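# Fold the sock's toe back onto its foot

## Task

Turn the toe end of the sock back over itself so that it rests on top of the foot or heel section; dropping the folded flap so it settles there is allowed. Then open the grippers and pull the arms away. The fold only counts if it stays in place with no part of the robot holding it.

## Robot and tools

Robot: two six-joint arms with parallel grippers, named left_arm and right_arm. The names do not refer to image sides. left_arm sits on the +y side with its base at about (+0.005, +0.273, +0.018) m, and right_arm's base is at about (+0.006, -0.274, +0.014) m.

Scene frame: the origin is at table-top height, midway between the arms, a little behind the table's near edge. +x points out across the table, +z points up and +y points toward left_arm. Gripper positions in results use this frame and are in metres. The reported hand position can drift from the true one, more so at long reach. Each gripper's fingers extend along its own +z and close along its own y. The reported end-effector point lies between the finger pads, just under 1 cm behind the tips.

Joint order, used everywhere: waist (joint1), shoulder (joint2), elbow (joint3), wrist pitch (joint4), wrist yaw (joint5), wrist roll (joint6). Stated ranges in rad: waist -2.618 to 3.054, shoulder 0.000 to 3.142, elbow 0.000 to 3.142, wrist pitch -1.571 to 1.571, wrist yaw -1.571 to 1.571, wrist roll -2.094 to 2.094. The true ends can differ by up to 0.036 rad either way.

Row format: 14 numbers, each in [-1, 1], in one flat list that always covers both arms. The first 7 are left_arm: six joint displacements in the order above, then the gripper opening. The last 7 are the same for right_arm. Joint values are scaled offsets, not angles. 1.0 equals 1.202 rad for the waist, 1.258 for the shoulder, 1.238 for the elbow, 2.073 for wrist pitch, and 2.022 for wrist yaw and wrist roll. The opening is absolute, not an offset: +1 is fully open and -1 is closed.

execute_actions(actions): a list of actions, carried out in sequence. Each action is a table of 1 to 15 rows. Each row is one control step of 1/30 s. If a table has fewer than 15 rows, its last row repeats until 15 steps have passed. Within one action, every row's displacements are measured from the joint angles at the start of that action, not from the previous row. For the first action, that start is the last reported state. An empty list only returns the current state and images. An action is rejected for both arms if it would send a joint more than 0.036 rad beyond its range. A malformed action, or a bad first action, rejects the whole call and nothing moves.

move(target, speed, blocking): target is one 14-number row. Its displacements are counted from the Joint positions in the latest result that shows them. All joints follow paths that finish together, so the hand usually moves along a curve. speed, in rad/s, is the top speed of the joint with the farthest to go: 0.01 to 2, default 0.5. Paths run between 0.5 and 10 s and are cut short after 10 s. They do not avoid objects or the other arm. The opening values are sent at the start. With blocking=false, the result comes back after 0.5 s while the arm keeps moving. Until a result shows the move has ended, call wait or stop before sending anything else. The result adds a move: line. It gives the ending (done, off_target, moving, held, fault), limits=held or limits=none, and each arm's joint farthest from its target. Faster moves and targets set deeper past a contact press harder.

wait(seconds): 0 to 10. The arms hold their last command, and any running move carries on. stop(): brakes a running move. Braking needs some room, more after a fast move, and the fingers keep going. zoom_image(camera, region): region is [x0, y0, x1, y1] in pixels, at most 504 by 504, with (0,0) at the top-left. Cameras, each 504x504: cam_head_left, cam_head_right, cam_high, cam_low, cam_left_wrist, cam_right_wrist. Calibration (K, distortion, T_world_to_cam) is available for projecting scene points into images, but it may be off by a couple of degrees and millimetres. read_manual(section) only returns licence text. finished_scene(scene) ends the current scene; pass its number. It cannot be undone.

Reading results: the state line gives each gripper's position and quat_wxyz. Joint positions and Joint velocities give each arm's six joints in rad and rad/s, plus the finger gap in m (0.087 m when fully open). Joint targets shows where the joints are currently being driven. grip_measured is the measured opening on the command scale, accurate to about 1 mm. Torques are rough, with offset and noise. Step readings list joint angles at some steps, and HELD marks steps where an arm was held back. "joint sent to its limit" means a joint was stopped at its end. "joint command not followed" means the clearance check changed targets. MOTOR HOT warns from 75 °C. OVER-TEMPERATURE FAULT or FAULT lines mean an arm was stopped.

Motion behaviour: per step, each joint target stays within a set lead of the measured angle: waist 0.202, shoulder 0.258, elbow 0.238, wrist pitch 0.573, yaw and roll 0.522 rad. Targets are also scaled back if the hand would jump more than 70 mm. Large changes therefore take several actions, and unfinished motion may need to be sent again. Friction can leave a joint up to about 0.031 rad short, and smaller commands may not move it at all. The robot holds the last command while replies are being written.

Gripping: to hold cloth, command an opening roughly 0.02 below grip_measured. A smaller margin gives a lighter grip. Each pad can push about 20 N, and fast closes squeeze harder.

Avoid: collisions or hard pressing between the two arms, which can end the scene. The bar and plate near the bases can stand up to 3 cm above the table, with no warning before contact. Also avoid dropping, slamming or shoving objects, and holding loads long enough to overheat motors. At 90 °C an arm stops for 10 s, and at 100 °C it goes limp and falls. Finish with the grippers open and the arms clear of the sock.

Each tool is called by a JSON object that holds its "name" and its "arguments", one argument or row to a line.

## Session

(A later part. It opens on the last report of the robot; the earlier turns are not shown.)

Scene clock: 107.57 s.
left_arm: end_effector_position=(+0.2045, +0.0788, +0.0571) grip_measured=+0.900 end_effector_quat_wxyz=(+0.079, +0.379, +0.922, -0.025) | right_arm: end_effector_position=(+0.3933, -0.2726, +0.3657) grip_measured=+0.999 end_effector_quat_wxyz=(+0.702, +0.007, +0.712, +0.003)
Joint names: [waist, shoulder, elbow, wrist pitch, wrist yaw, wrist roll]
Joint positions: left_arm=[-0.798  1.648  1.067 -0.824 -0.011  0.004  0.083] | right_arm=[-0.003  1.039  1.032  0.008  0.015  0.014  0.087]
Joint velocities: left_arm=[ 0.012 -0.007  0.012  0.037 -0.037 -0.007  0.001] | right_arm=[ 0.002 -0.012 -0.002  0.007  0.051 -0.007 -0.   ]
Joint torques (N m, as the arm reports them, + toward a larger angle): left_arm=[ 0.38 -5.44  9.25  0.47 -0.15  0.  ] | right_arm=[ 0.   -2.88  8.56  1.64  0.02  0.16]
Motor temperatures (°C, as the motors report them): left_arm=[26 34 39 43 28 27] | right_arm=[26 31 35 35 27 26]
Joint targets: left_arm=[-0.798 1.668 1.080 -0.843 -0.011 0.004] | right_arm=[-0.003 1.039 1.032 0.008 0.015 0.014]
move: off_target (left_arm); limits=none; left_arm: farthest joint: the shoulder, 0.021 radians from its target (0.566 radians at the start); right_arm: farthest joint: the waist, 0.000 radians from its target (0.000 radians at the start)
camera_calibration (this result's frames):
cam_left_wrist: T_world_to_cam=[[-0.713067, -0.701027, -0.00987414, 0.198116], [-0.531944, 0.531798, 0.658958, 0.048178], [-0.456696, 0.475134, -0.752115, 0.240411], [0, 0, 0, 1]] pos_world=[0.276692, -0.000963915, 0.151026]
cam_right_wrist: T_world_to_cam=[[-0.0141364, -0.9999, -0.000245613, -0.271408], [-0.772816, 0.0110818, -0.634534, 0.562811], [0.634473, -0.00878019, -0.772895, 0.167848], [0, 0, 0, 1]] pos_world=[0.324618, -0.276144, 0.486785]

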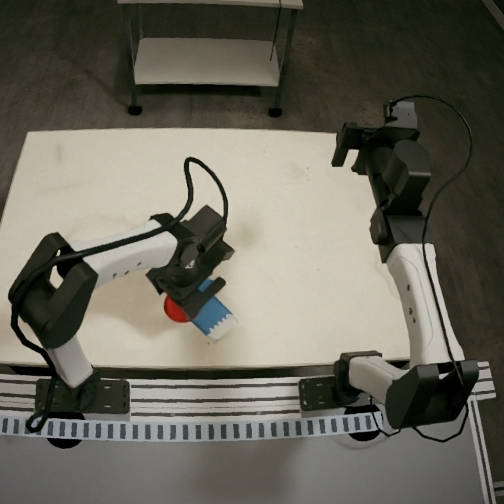

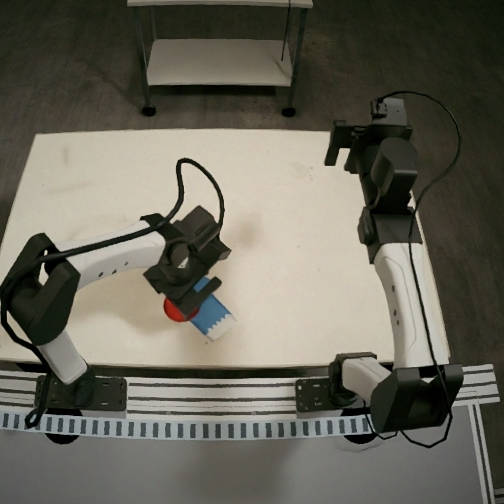

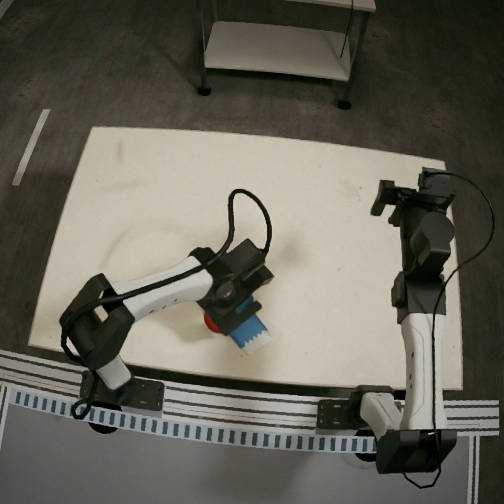

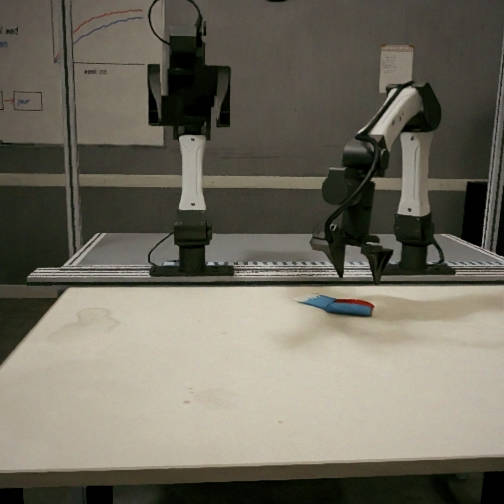

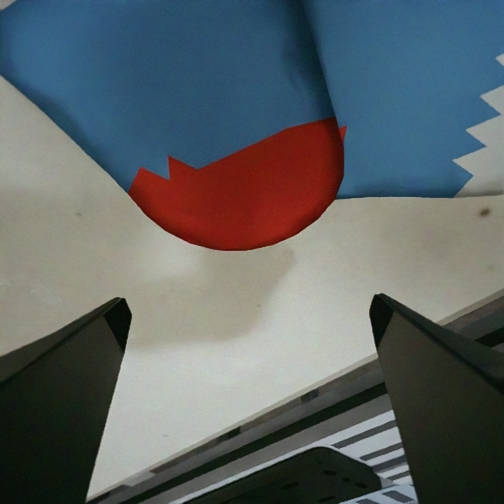

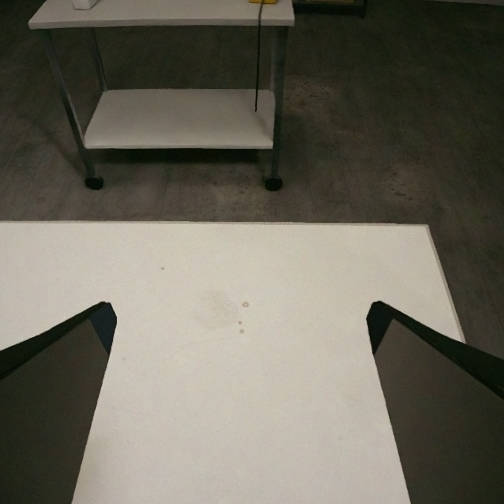

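{"name": "move", "arguments": {
  "target": [0.018,0.152,0,0.037,0,0,0.9,0,0,0,0,0,0,1],
  "speed": 0.2
}}

Scene clock: 113.53 s.
left_arm: end_effector_position=(+0.2072, +0.0813, +0.0112) grip_measured=+0.900 end_effector_quat_wxyz=(+0.030, +0.375, +0.927, -0.005) | right_arm: end_effector_position=(+0.3933, -0.2726, +0.3657) grip_measured=+0.999 end_effector_quat_wxyz=(+0.702, +0.007, +0.712, +0.003)
Joint names: [waist, shoulder, elbow, wrist pitch, wrist yaw, wrist roll]
Joint positions: left_arm=[-0.785  1.822  1.067 -0.756 -0.011  0.004  0.083] | right_arm=[-0.003  1.039  1.032  0.008  0.015  0.014  0.087]
Joint velocities: left_arm=[-0.007  0.002 -0.002  0.007  0.022 -0.095  0.   ] | right_arm=[-0.022 -0.007  0.002 -0.066 -0.007 -0.037 -0.   ]
Joint torques (N m, as the arm reports them, + toward a larger angle): left_arm=[ 1.24 -6.66  7.17  0.52 -0.04  0.04] | right_arm=[-0.02 -2.88  8.57  1.64  0.02  0.16]
Motor temperatures (°C, as the motors report them): left_arm=[26 35 39 42 28 27] | right_arm=[26 31 35 35 27 26]
Joint targets: left_arm=[-0.776 1.840 1.067 -0.747 -0.011 0.004] | right_arm=[-0.003 1.039 1.032 0.008 0.015 0.014]
move: done; limits=none; left_arm: farthest joint: the shoulder, 0.018 radians from its target (0.191 radians at the start); right_arm: farthest joint: the waist, 0.000 radians from its target (0.000 radians at the start)
camera_calibration (this result's frames):
cam_left_wrist: T_world_to_cam=[[-0.704701, -0.709458, -0.00809855, 0.200206], [-0.485364, 0.473721, 0.734854, 0.0727138], [-0.517511, 0.521783, -0.678178, 0.213976], [0, 0, 0, 1]] pos_world=[0.287113, -0.00405738, 0.0933011]
cam_right_wrist: T_world_to_cam=[[-0.0141364, -0.9999, -0.000245613, -0.271408], [-0.772816, 0.0110818, -0.634534, 0.562811], [0.634473, -0.00878019, -0.772895, 0.167848], [0, 0, 0, 1]] pos_world=[0.324618, -0.276144, 0.486785]

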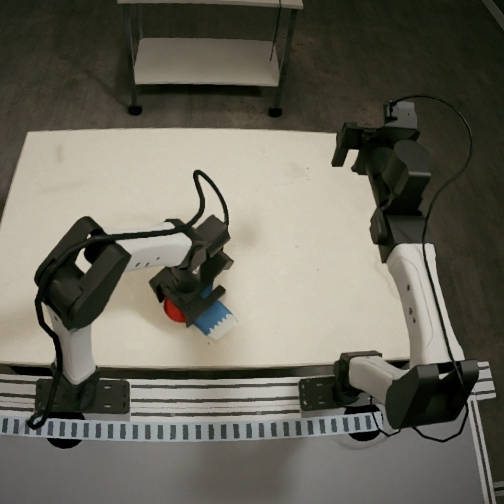

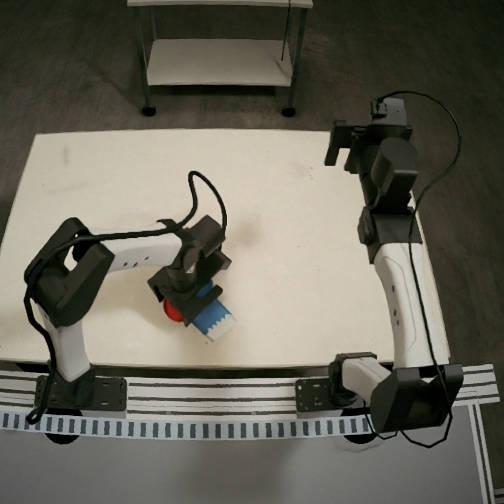

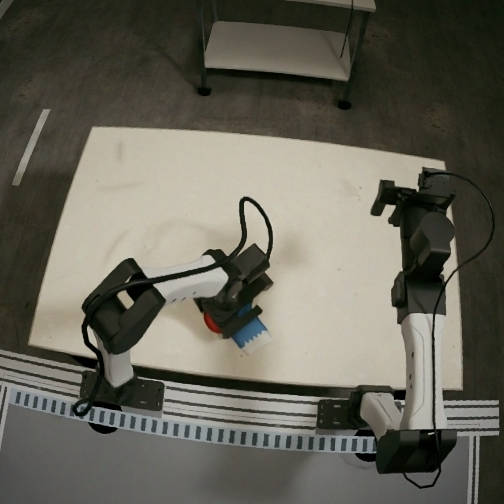

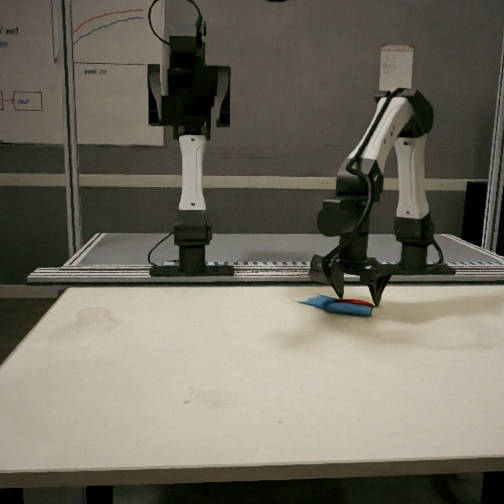

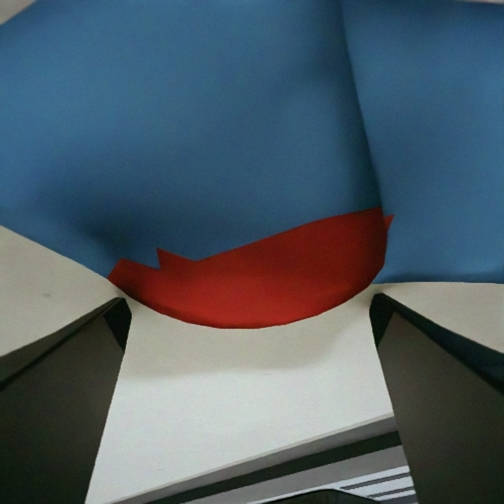

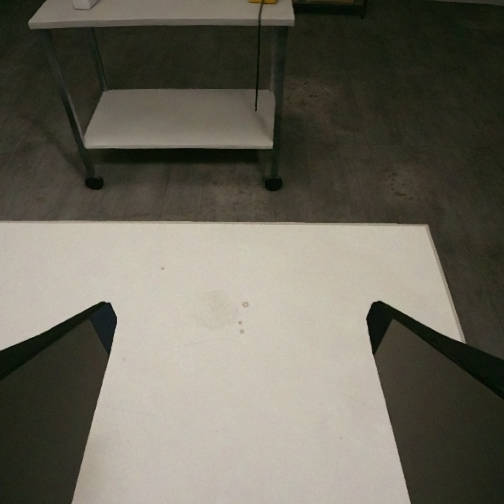

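{"name": "execute_actions", "arguments": {
  "actions": [
    [[0,0.028,0,0.008,0,0,0.9,0,0,0,0,0,0,1],[0,0.028,0,0.008,0,0,0.9,0,0,0,0,0,0,1],[0,0.028,0,0.008,0,0,0.9,0,0,0,0,0,0,1],[0,0.028,0,0.008,0,0,0.9,0,0,0,0,0,0,1],[0,0.028,0,0.008,0,0,0.8,0,0,0,0,0,0,1],[0,0.028,0,0.008,0,0,0.7,0,0,0,0,0,0,1],[0,0.028,0,0.008,0,0,0.6,0,0,0,0,0,0,1],[0,0.028,0,0.008,0,0,0.5,0,0,0,0,0,0,1],[0,0.028,0,0.008,0,0,0.4,0,0,0,0,0,0,1],[0,0.028,0,0.008,0,0,0.3,0,0,0,0,0,0,1],[0,0.028,0,0.008,0,0,0.2,0,0,0,0,0,0,1],[0,0.028,0,0.008,0,0,0.1,0,0,0,0,0,0,1],[0,0.028,0,0.008,0,0,0,0,0,0,0,0,0,1]],
    [[0,0.024,0,0,0,0,-0.1,0,0,0,0,0,0,1],[0,0.024,0,0,0,0,-0.2,0,0,0,0,0,0,1],[0,0.024,0,0,0,0,-0.3,0,0,0,0,0,0,1],[0,0.024,0,0,0,0,-0.4,0,0,0,0,0,0,1],[0,0.024,0,0,0,0,-0.5,0,0,0,0,0,0,1],[0,0.024,0,0,0,0,-0.6,0,0,0,0,0,0,1],[0,0.024,0,0,0,0,-0.7,0,0,0,0,0,0,1],[0,0.024,0,0,0,0,-0.8,0,0,0,0,0,0,1],[0,0.024,0,0,0,0,-0.88,0,0,0,0,0,0,1],[0,0.024,0,0,0,0,-0.95,0,0,0,0,0,0,1]]
  ]
}}

{"name": "move", "arguments": {
  "target": [0.02,-0.125,0,0,0,0,-0.95,0,0,0,0,0,0,1],
  "speed": 0.25
}}

Scene clock: 130.30 s.
left_arm: end_effector_position=(+0.2070, +0.0816, +0.0105) grip_measured=-0.915 end_effector_quat_wxyz=(+0.029, +0.375, +0.927, -0.004) | right_arm: end_effector_position=(+0.3933, -0.2726, +0.3657) grip_measured=+0.999 end_effector_quat_wxyz=(+0.702, +0.007, +0.712, +0.003)
Joint names: [waist, shoulder, elbow, wrist pitch, wrist yaw, wrist roll]
Joint positions: left_arm=[-0.785  1.824  1.067 -0.757 -0.011  0.004  0.004] | right_arm=[-0.003  1.039  1.032  0.008  0.015  0.014  0.087]
Joint velocities: left_arm=[-0.002  0.022 -0.002 -0.007 -0.037 -0.051  0.   ] | right_arm=[ 0.002 -0.012 -0.002 -0.037  0.051  0.022 -0.001]
Joint torques (N m, as the arm reports them, + toward a larger angle): left_arm=[ 0.27 -5.69  7.14  0.46 -0.05  0.03] | right_arm=[-0.01 -2.88  8.56  1.64  0.02  0.16]
Motor temperatures (°C, as the motors report them): left_arm=[26 36 39 39 28 27] | right_arm=[26 31 35 35 27 26]
Joint targets: left_arm=[-0.785 1.855 1.067 -0.756 -0.011 0.004] | right_arm=[-0.003 1.039 1.032 0.008 0.015 0.014]
Step readings (joint positions; steps 1 to 15: 1st action; 16 to 30: 2nd action):
0: left_arm=[-0.785 1.822 1.067 -0.756 -0.011 0.004] | right_arm=[-0.003 1.039 1.032 0.008 0.015 0.014]
1: left_arm=[-0.785 1.823 1.067 -0.756 -0.011 0.004] | right_arm=[-0.003 1.039 1.032 0.008 0.015 0.014]
2: left_arm=[-0.785 1.824 1.067 -0.756 -0.011 0.004] | right_arm=[-0.003 1.039 1.032 0.008 0.015 0.014]
4: left_arm=[-0.785 1.824 1.067 -0.756 -0.011 0.004] | right_arm=[-0.003 1.039 1.032 0.008 0.015 0.014]
8: left_arm=[-0.785 1.824 1.067 -0.756 -0.011 0.004] | right_arm=[-0.003 1.039 1.032 0.008 0.015 0.014]
15: left_arm=[-0.785 1.824 1.067 -0.756 -0.011 0.004] | right_arm=[-0.003 1.039 1.032 0.008 0.015 0.014]
16: left_arm=[-0.785 1.824 1.067 -0.756 -0.011 0.004] | right_arm=[-0.003 1.039 1.032 0.008 0.015 0.014]
17: left_arm=[-0.785 1.824 1.067 -0.756 -0.011 0.004] | right_arm=[-0.003 1.039 1.032 0.008 0.015 0.014]
19: left_arm=[-0.785 1.824 1.067 -0.756 -0.011 0.004] | right_arm=[-0.003 1.039 1.032 0.008 0.015 0.014]
23: left_arm=[-0.785 1.824 1.067 -0.757 -0.011 0.004] | right_arm=[-0.003 1.039 1.032 0.008 0.015 0.014]
30: Joint positions above
camera_calibration (this result's frames):
cam_left_wrist: T_world_to_cam=[[-0.704696, -0.709459, -0.00842726, 0.200264], [-0.483952, 0.47195, 0.736922, 0.0727593], [-0.518839, 0.523385, -0.675925, 0.213329], [0, 0, 0, 1]] pos_world=[0.287021, -0.00391231, 0.092264]
cam_right_wrist: T_world_to_cam=[[-0.0141364, -0.9999, -0.000245613, -0.271408], [-0.772816, 0.0110818, -0.634534, 0.562811], [0.634473, -0.00878019, -0.772895, 0.167848], [0, 0, 0, 1]] pos_world=[0.324618, -0.276144, 0.486785]

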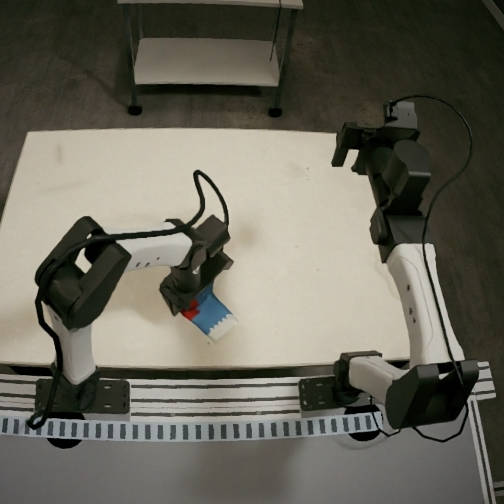

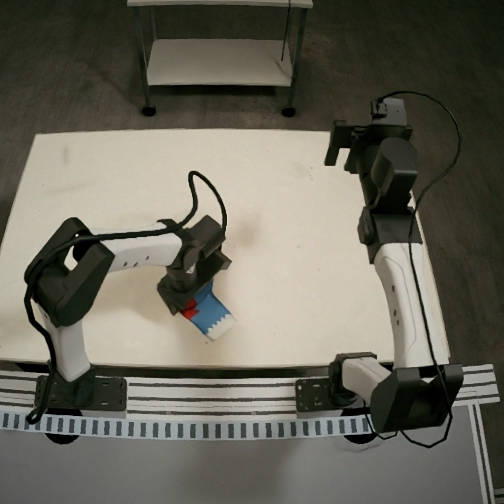

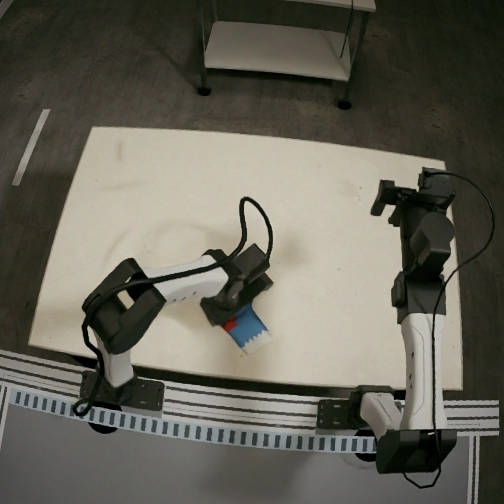

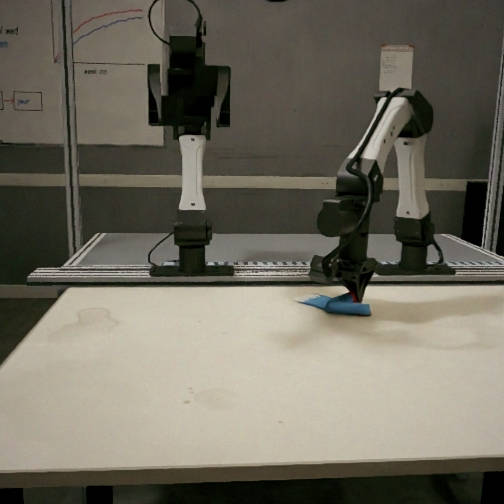

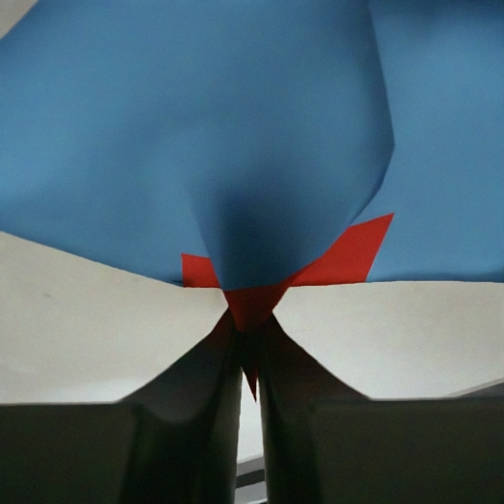

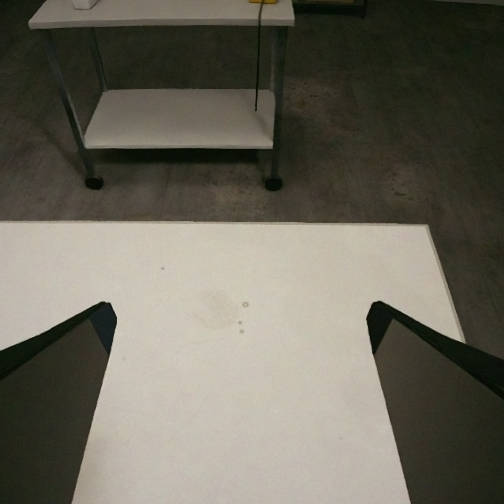

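Scene clock: 131.30 s.
left_arm: end_effector_position=(+0.2209, +0.0741, +0.0511) grip_measured=-0.915 end_effector_quat_wxyz=(+0.100, +0.366, +0.925, -0.032) | right_arm: end_effector_position=(+0.3933, -0.2726, +0.3656) grip_measured=+0.999 end_effector_quat_wxyz=(+0.702, +0.007, +0.712, +0.003)
Joint names: [waist, shoulder, elbow, wrist pitch, wrist yaw, wrist roll]
Joint positions: left_arm=[-0.77   1.672  1.067 -0.757 -0.011  0.004  0.004] | right_arm=[-0.003  1.039  1.032  0.008  0.015  0.014  0.087]
Joint velocities: left_arm=[-0.002 -0.007  0.017  0.007  0.022  0.037  0.   ] | right_arm=[ 0.007 -0.002  0.002 -0.007 -0.081  0.037 -0.001]
Joint torques (N m, as the arm reports them, + toward a larger angle): left_arm=[ 1.23 -7.62  7.93  0.74 -0.05  0.03] | right_arm=[ 0.   -2.88  8.58  1.64  0.02  0.16]
Motor temperatures (°C, as the motors report them): left_arm=[26 36 40 39 28 27] | right_arm=[26 31 35 35 27 26]
Joint targets: left_arm=[-0.761 1.667 1.067 -0.757 -0.011 0.004] | right_arm=[-0.003 1.039 1.032 0.008 0.015 0.014]
move: done; limits=none; left_arm: farthest joint: the waist, 0.009 radians from its target (0.024 radians at the start); right_arm: farthest joint: the waist, 0.000 radians from its target (0.000 radians at the start)
camera_calibration (this result's frames):
cam_left_wrist: T_world_to_cam=[[-0.693234, -0.72063, -0.0109386, 0.203559], [-0.566788, 0.53574, 0.625886, 0.0724223], [-0.445172, 0.440085, -0.779838, 0.247073], [0, 0, 0, 1]] pos_world=[0.292152, -0.000842365, 0.149576]
cam_right_wrist: T_world_to_cam=[[-0.0141359, -0.9999, -0.000236593, -0.271412], [-0.773058, 0.011079, -0.634239, 0.562724], [0.634178, -0.00878264, -0.773137, 0.167989], [0, 0, 0, 1]] pos_world=[0.324646, -0.276143, 0.486716]

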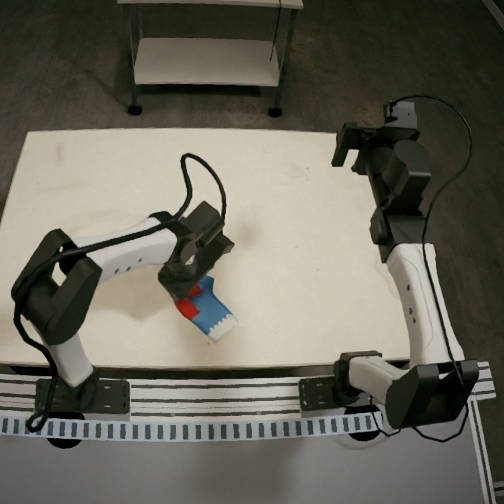

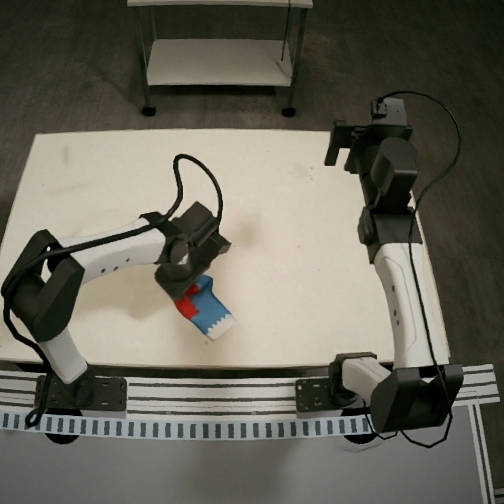

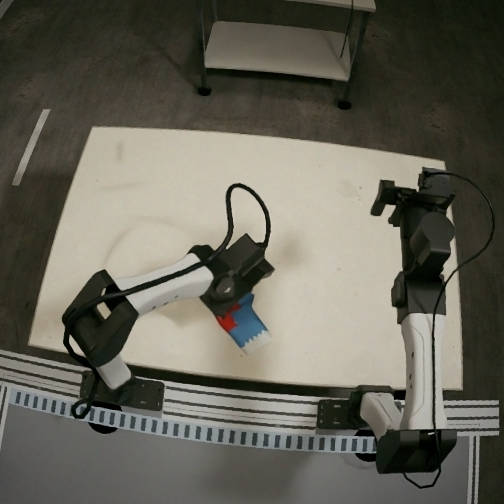

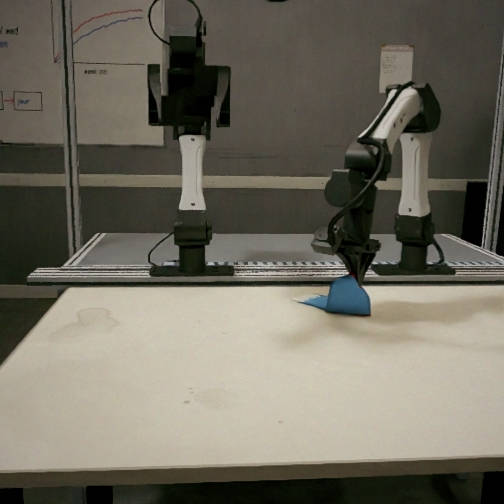

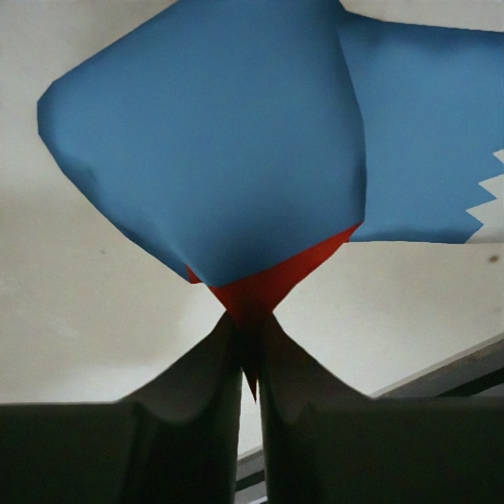

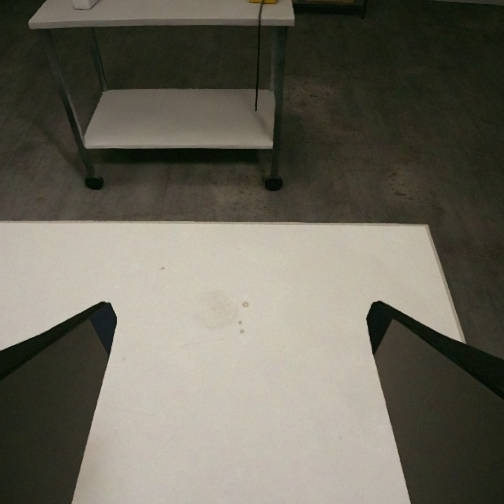

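{"name": "move", "arguments": {
  "target": [0.042,0.183,0.141,0,0,0,-0.95,0,0,0,0,0,0,1],
  "speed": 0.3
}}

Scene clock: 136.47 s.
left_arm: end_effector_position=(+0.2571, +0.0595, +0.0275) grip_measured=-0.915 end_effector_quat_wxyz=(+0.077, +0.347, +0.935, -0.021) | right_arm: end_effector_position=(+0.3933, -0.2726, +0.3656) grip_measured=+0.999 end_effector_quat_wxyz=(+0.702, +0.007, +0.712, +0.003)
Joint names: [waist, shoulder, elbow, wrist pitch, wrist yaw, wrist roll]
Joint positions: left_arm=[-0.728  1.884  1.227 -0.756 -0.011  0.004  0.004] | right_arm=[-0.003  1.039  1.032  0.008  0.015  0.014  0.087]
Joint velocities: left_arm=[-0.012 -0.027 -0.002  0.037 -0.051  0.037  0.   ] | right_arm=[-0.007 -0.002  0.002  0.007  0.022 -0.095 -0.   ]
Joint torques (N m, as the arm reports them, + toward a larger angle): left_arm=[ 1.09 -7.64  9.13  0.66 -0.09  0.04] | right_arm=[ 0.   -2.88  8.57  1.64  0.02  0.16]
Motor temperatures (°C, as the motors report them): left_arm=[26 36 40 39 28 27] | right_arm=[26 31 35 35 27 26]
Joint targets: left_arm=[-0.719 1.902 1.241 -0.757 -0.011 0.004] | right_arm=[-0.003 1.039 1.032 0.008 0.015 0.014]
move: done; limits=none; left_arm: farthest joint: the shoulder, 0.019 radians from its target (0.230 radians at the start); right_arm: farthest joint: the waist, 0.000 radians from its target (0.000 radians at the start)
camera_calibration (this result's frames):
cam_left_wrist: T_world_to_cam=[[-0.662424, -0.749061, -0.0101133, 0.211651], [-0.564371, 0.490126, 0.664276, 0.11657], [-0.492626, 0.44574, -0.747419, 0.262241], [0, 0, 0, 1]] pos_world=[0.335179, -0.0154856, 0.12071]
cam_right_wrist: T_world_to_cam=[[-0.0141359, -0.9999, -0.000236593, -0.271412], [-0.773058, 0.011079, -0.634239, 0.562724], [0.634178, -0.00878264, -0.773137, 0.167989], [0, 0, 0, 1]] pos_world=[0.324646, -0.276143, 0.486716]

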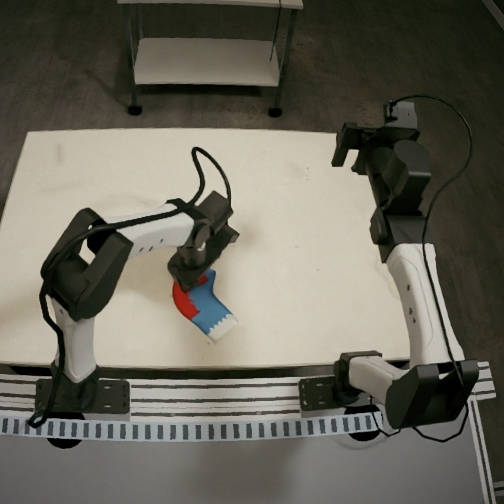

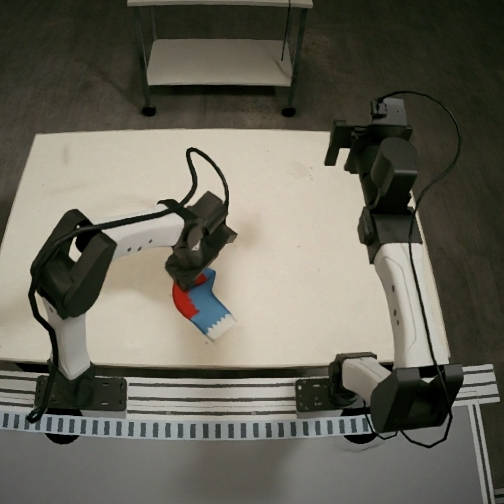

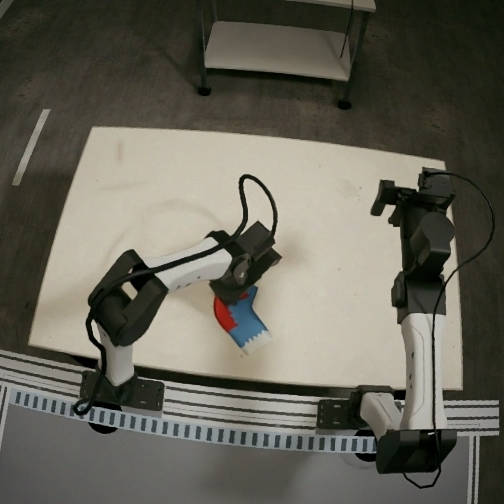

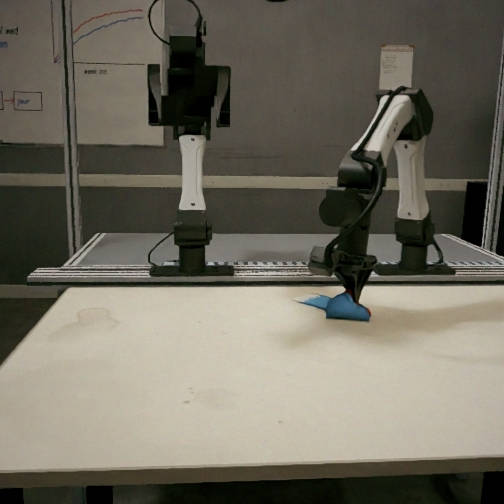

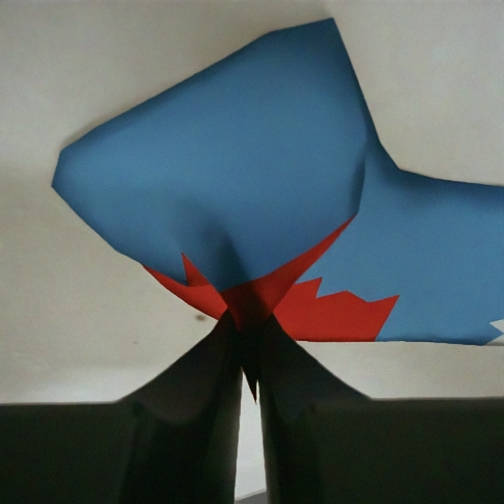

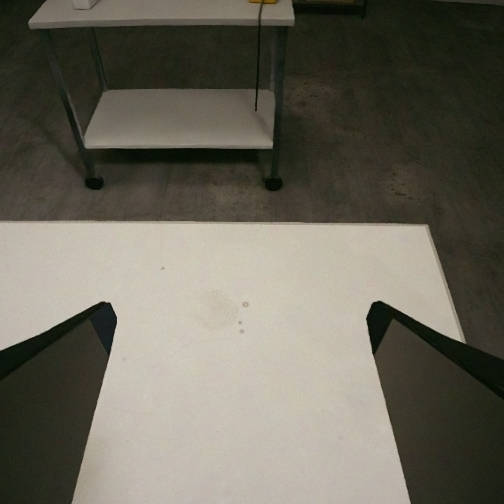

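{"name": "execute_actions", "arguments": {
  "actions": [
    [[0,0,0,0,0,0,-0.8,0,0,0,0,0,0,1],[0,0,0,0,0,0,-0.6,0,0,0,0,0,0,1],[0,0,0,0,0,0,-0.4,0,0,0,0,0,0,1],[0,0,0,0,0,0,-0.2,0,0,0,0,0,0,1],[0,0,0,0,0,0,0,0,0,0,0,0,0,1],[0,0,0,0,0,0,0.3,0,0,0,0,0,0,1],[0,0,0,0,0,0,0.6,0,0,0,0,0,0,1],[0,0,0,0,0,0,1,0,0,0,0,0,0,1]]
  ]
}}

{"name": "move", "arguments": {
  "target": [0.3,-0.8,-0.15,-0.25,0,0,1,0,0,0,0,0,0,1],
  "speed": 1.0
}}

{"name": "zoom_image", "arguments": {
  "camera": "cam_high",
  "region": [180,250,300,370]
}}

Scene clock: 147.80 s.
left_arm: end_effector_position=(+0.2571, +0.0595, +0.0275) grip_measured=+1.000 end_effector_quat_wxyz=(+0.077, +0.347, +0.935, -0.021) | right_arm: end_effector_position=(+0.3933, -0.2726, +0.3656) grip_measured=+0.999 end_effector_quat_wxyz=(+0.702, +0.007, +0.712, +0.003)
Joint names: [waist, shoulder, elbow, wrist pitch, wrist yaw, wrist roll]
Joint positions: left_arm=[-0.728  1.884  1.227 -0.756 -0.011  0.004  0.087] | right_arm=[-0.003  1.039  1.032  0.008  0.015  0.014  0.087]
Joint velocities: left_arm=[-0.002 -0.007  0.017 -0.007 -0.037 -0.037  0.   ] | right_arm=[-0.012 -0.012 -0.007  0.007 -0.007 -0.007 -0.001]
Joint torques (N m, as the arm reports them, + toward a larger angle): left_arm=[ 0.34 -9.28  7.98  0.59 -0.06  0.01] | right_arm=[-0.01 -2.89  8.57  1.64  0.02  0.16]
Motor temperatures (°C, as the motors report them): left_arm=[26 38 41 38 28 27] | right_arm=[26 31 35 36 27 26]
Joint targets: left_arm=[-0.728 1.884 1.227 -0.756 -0.011 0.004] | right_arm=[-0.003 1.039 1.032 0.008 0.015 0.014]
Step readings (joint positions):
0: left_arm=[-0.728 1.884 1.227 -0.756 -0.011 0.004] | right_arm=[-0.003 1.039 1.032 0.008 0.015 0.014]
1: left_arm=[-0.728 1.884 1.227 -0.756 -0.011 0.004] | right_arm=[-0.003 1.039 1.032 0.008 0.015 0.014]
2: left_arm=[-0.728 1.884 1.227 -0.756 -0.011 0.004] | right_arm=[-0.003 1.039 1.032 0.008 0.015 0.014]
4: left_arm=[-0.728 1.884 1.227 -0.756 -0.011 0.004] | right_arm=[-0.003 1.039 1.032 0.008 0.015 0.014]
8: left_arm=[-0.728 1.884 1.227 -0.756 -0.011 0.004] | right_arm=[-0.003 1.039 1.032 0.008 0.015 0.014]
15: Joint positions above
camera_calibration (this result's frames):
cam_left_wrist: T_world_to_cam=[[-0.662424, -0.749061, -0.0101133, 0.211651], [-0.564371, 0.490126, 0.664276, 0.11657], [-0.492626, 0.44574, -0.747419, 0.262241], [0, 0, 0, 1]] pos_world=[0.335179, -0.0154856, 0.12071]
cam_right_wrist: T_world_to_cam=[[-0.0141359, -0.9999, -0.000236593, -0.271412], [-0.773058, 0.011079, -0.634239, 0.562724], [0.634178, -0.00878264, -0.773137, 0.167989], [0, 0, 0, 1]] pos_world=[0.324646, -0.276143, 0.486716]

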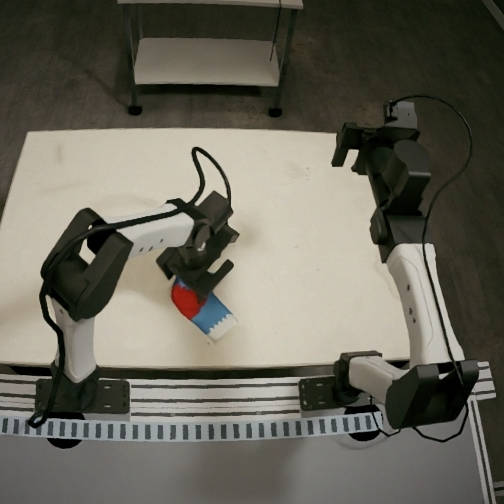

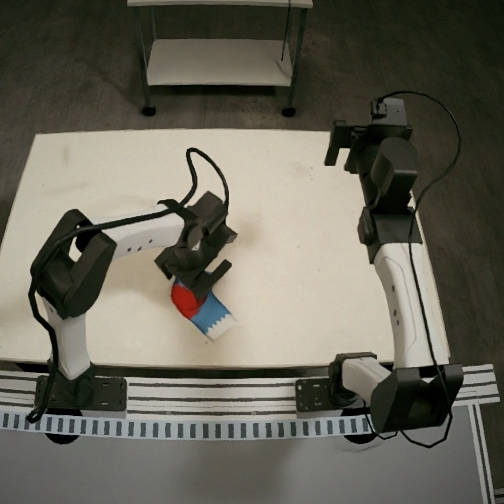

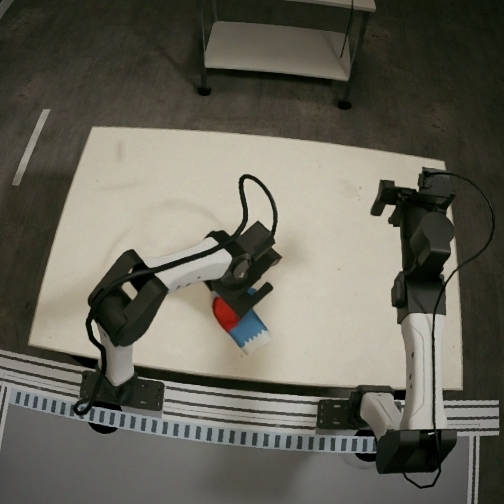

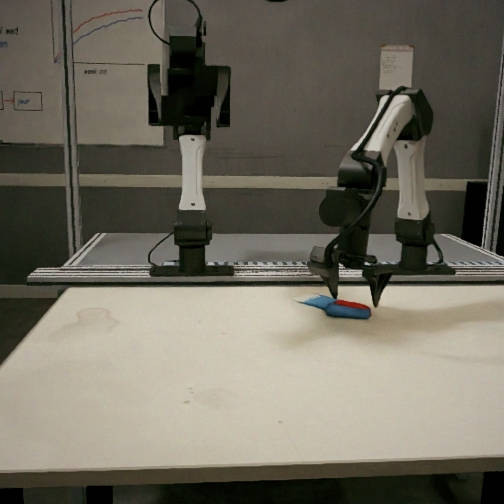

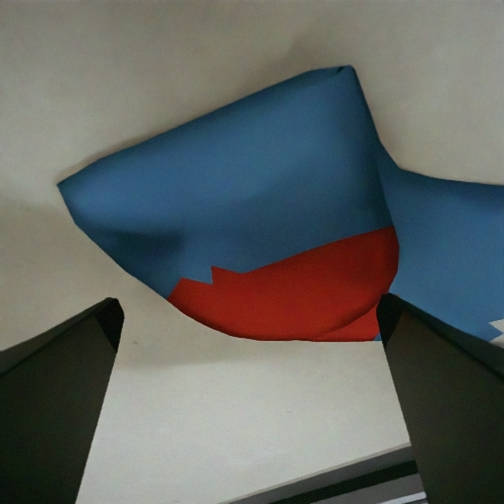

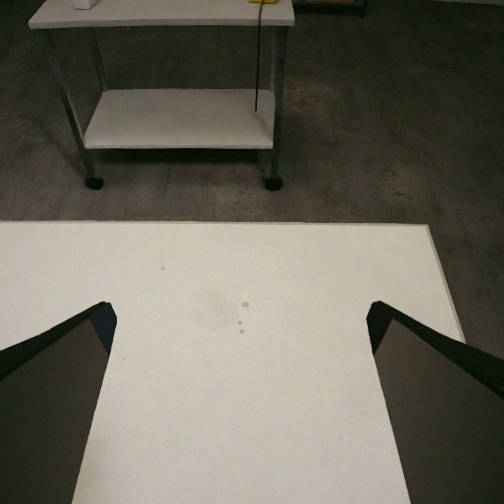

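Scene clock: 149.57 s.
left_arm: end_effector_position=(+0.1608, +0.2163, +0.1995) grip_measured=+1.000 end_effector_quat_wxyz=(+0.246, +0.172, +0.953, -0.037) | right_arm: end_effector_position=(+0.3933, -0.2726, +0.3656) grip_measured=+0.999 end_effector_quat_wxyz=(+0.702, +0.007, +0.712, +0.003)
Joint names: [waist, shoulder, elbow, wrist pitch, wrist yaw, wrist roll]
Joint positions: left_arm=[-0.376  0.883  1.064 -1.251 -0.011  0.004  0.087] | right_arm=[-0.003  1.039  1.032  0.008  0.015  0.014  0.087]
Joint velocities: left_arm=[ 0.002  0.007 -0.007 -0.037  0.037 -0.022  0.   ] | right_arm=[-0.002 -0.007 -0.002 -0.022 -0.051 -0.051 -0.001]
Joint torques (N m, as the arm reports them, + toward a larger angle): left_arm=[ 1.25 -0.99  6.19  1.02 -0.1   0.01] | right_arm=[ 0.   -2.88  8.57  1.64  0.02  0.16]
Motor temperatures (°C, as the motors report them): left_arm=[26 37 41 38 28 27] | right_arm=[26 31 35 36 27 26]
Joint targets: left_arm=[-0.367 0.877 1.041 -1.274 -0.011 0.004] | right_arm=[-0.003 1.039 1.032 0.008 0.015 0.014]
move: off_target (left_arm); limits=none; left_arm: farthest joint: the wrist pitch, 0.024 radians from its target (0.518 radians at the start); right_arm: farthest joint: the waist, 0.000 radians from its target (0.000 radians at the start)
camera_calibration (this result's frames):
cam_left_wrist: T_world_to_cam=[[-0.360965, -0.932466, -0.0145503, 0.259102], [-0.866875, 0.32974, 0.373898, 0.0123662], [-0.343849, 0.147577, -0.927356, 0.349931], [0, 0, 0, 1]] pos_world=[0.22457, 0.185885, 0.323656]
cam_right_wrist: T_world_to_cam=[[-0.0141359, -0.9999, -0.000236593, -0.271412], [-0.773058, 0.011079, -0.634239, 0.562724], [0.634178, -0.00878264, -0.773137, 0.167989], [0, 0, 0, 1]] pos_world=[0.324646, -0.276143, 0.486716]

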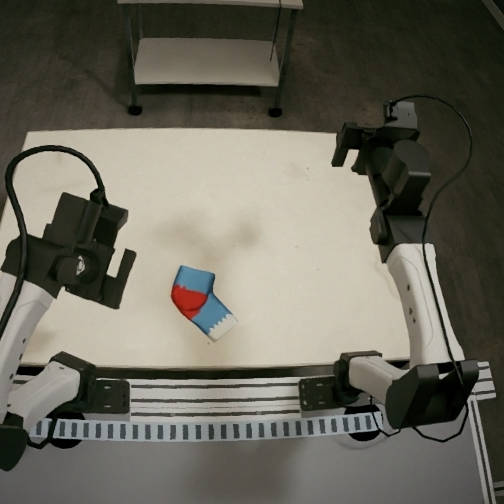

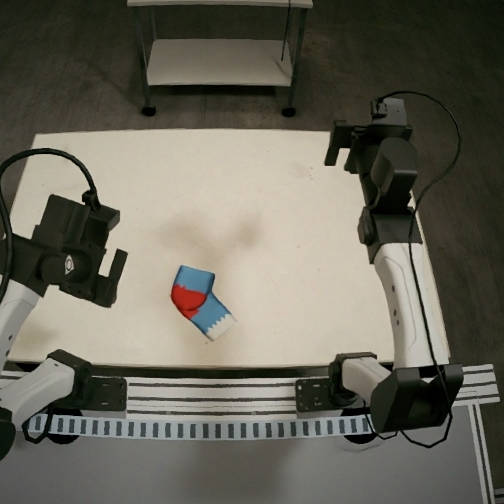

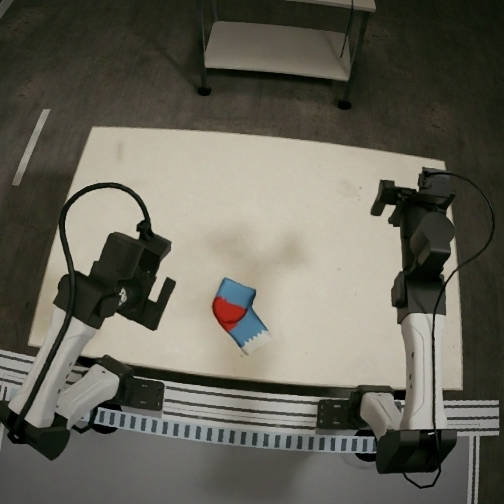

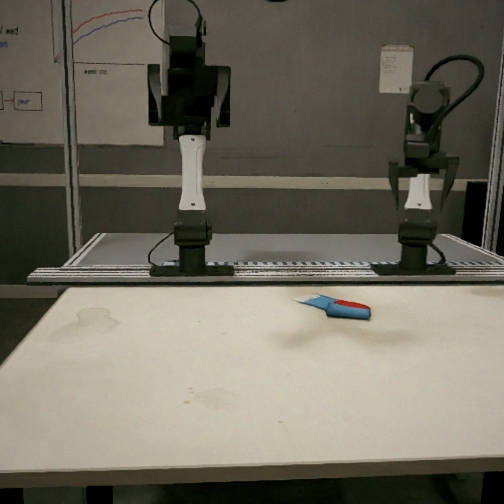

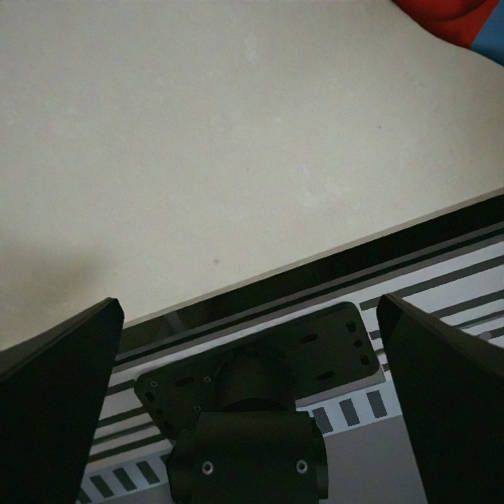

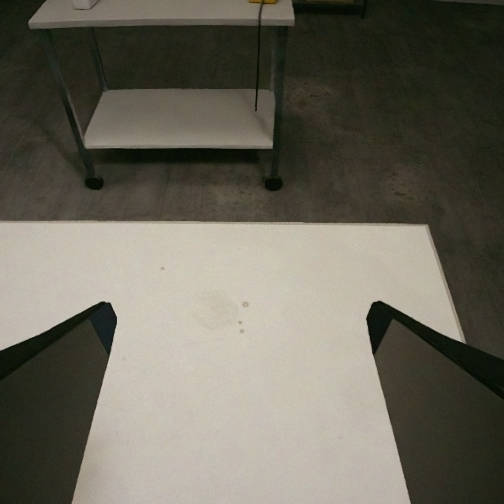

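Region (180, 250, 300, 370) of cam_high's 504x504 image, scaled by 4.200, with more detail than that image has.

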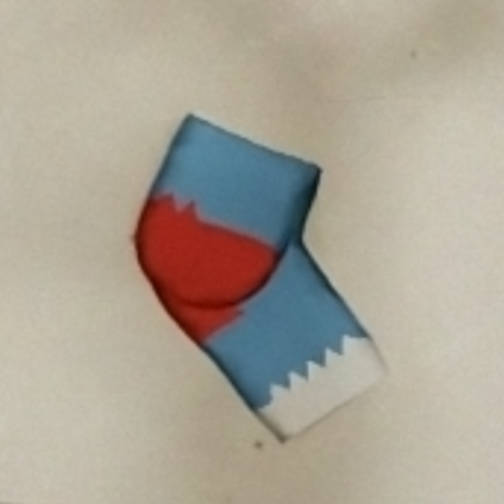

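{"name": "finished_scene", "arguments": {
  "scene": 2
}}

The scene is finished: the task was done.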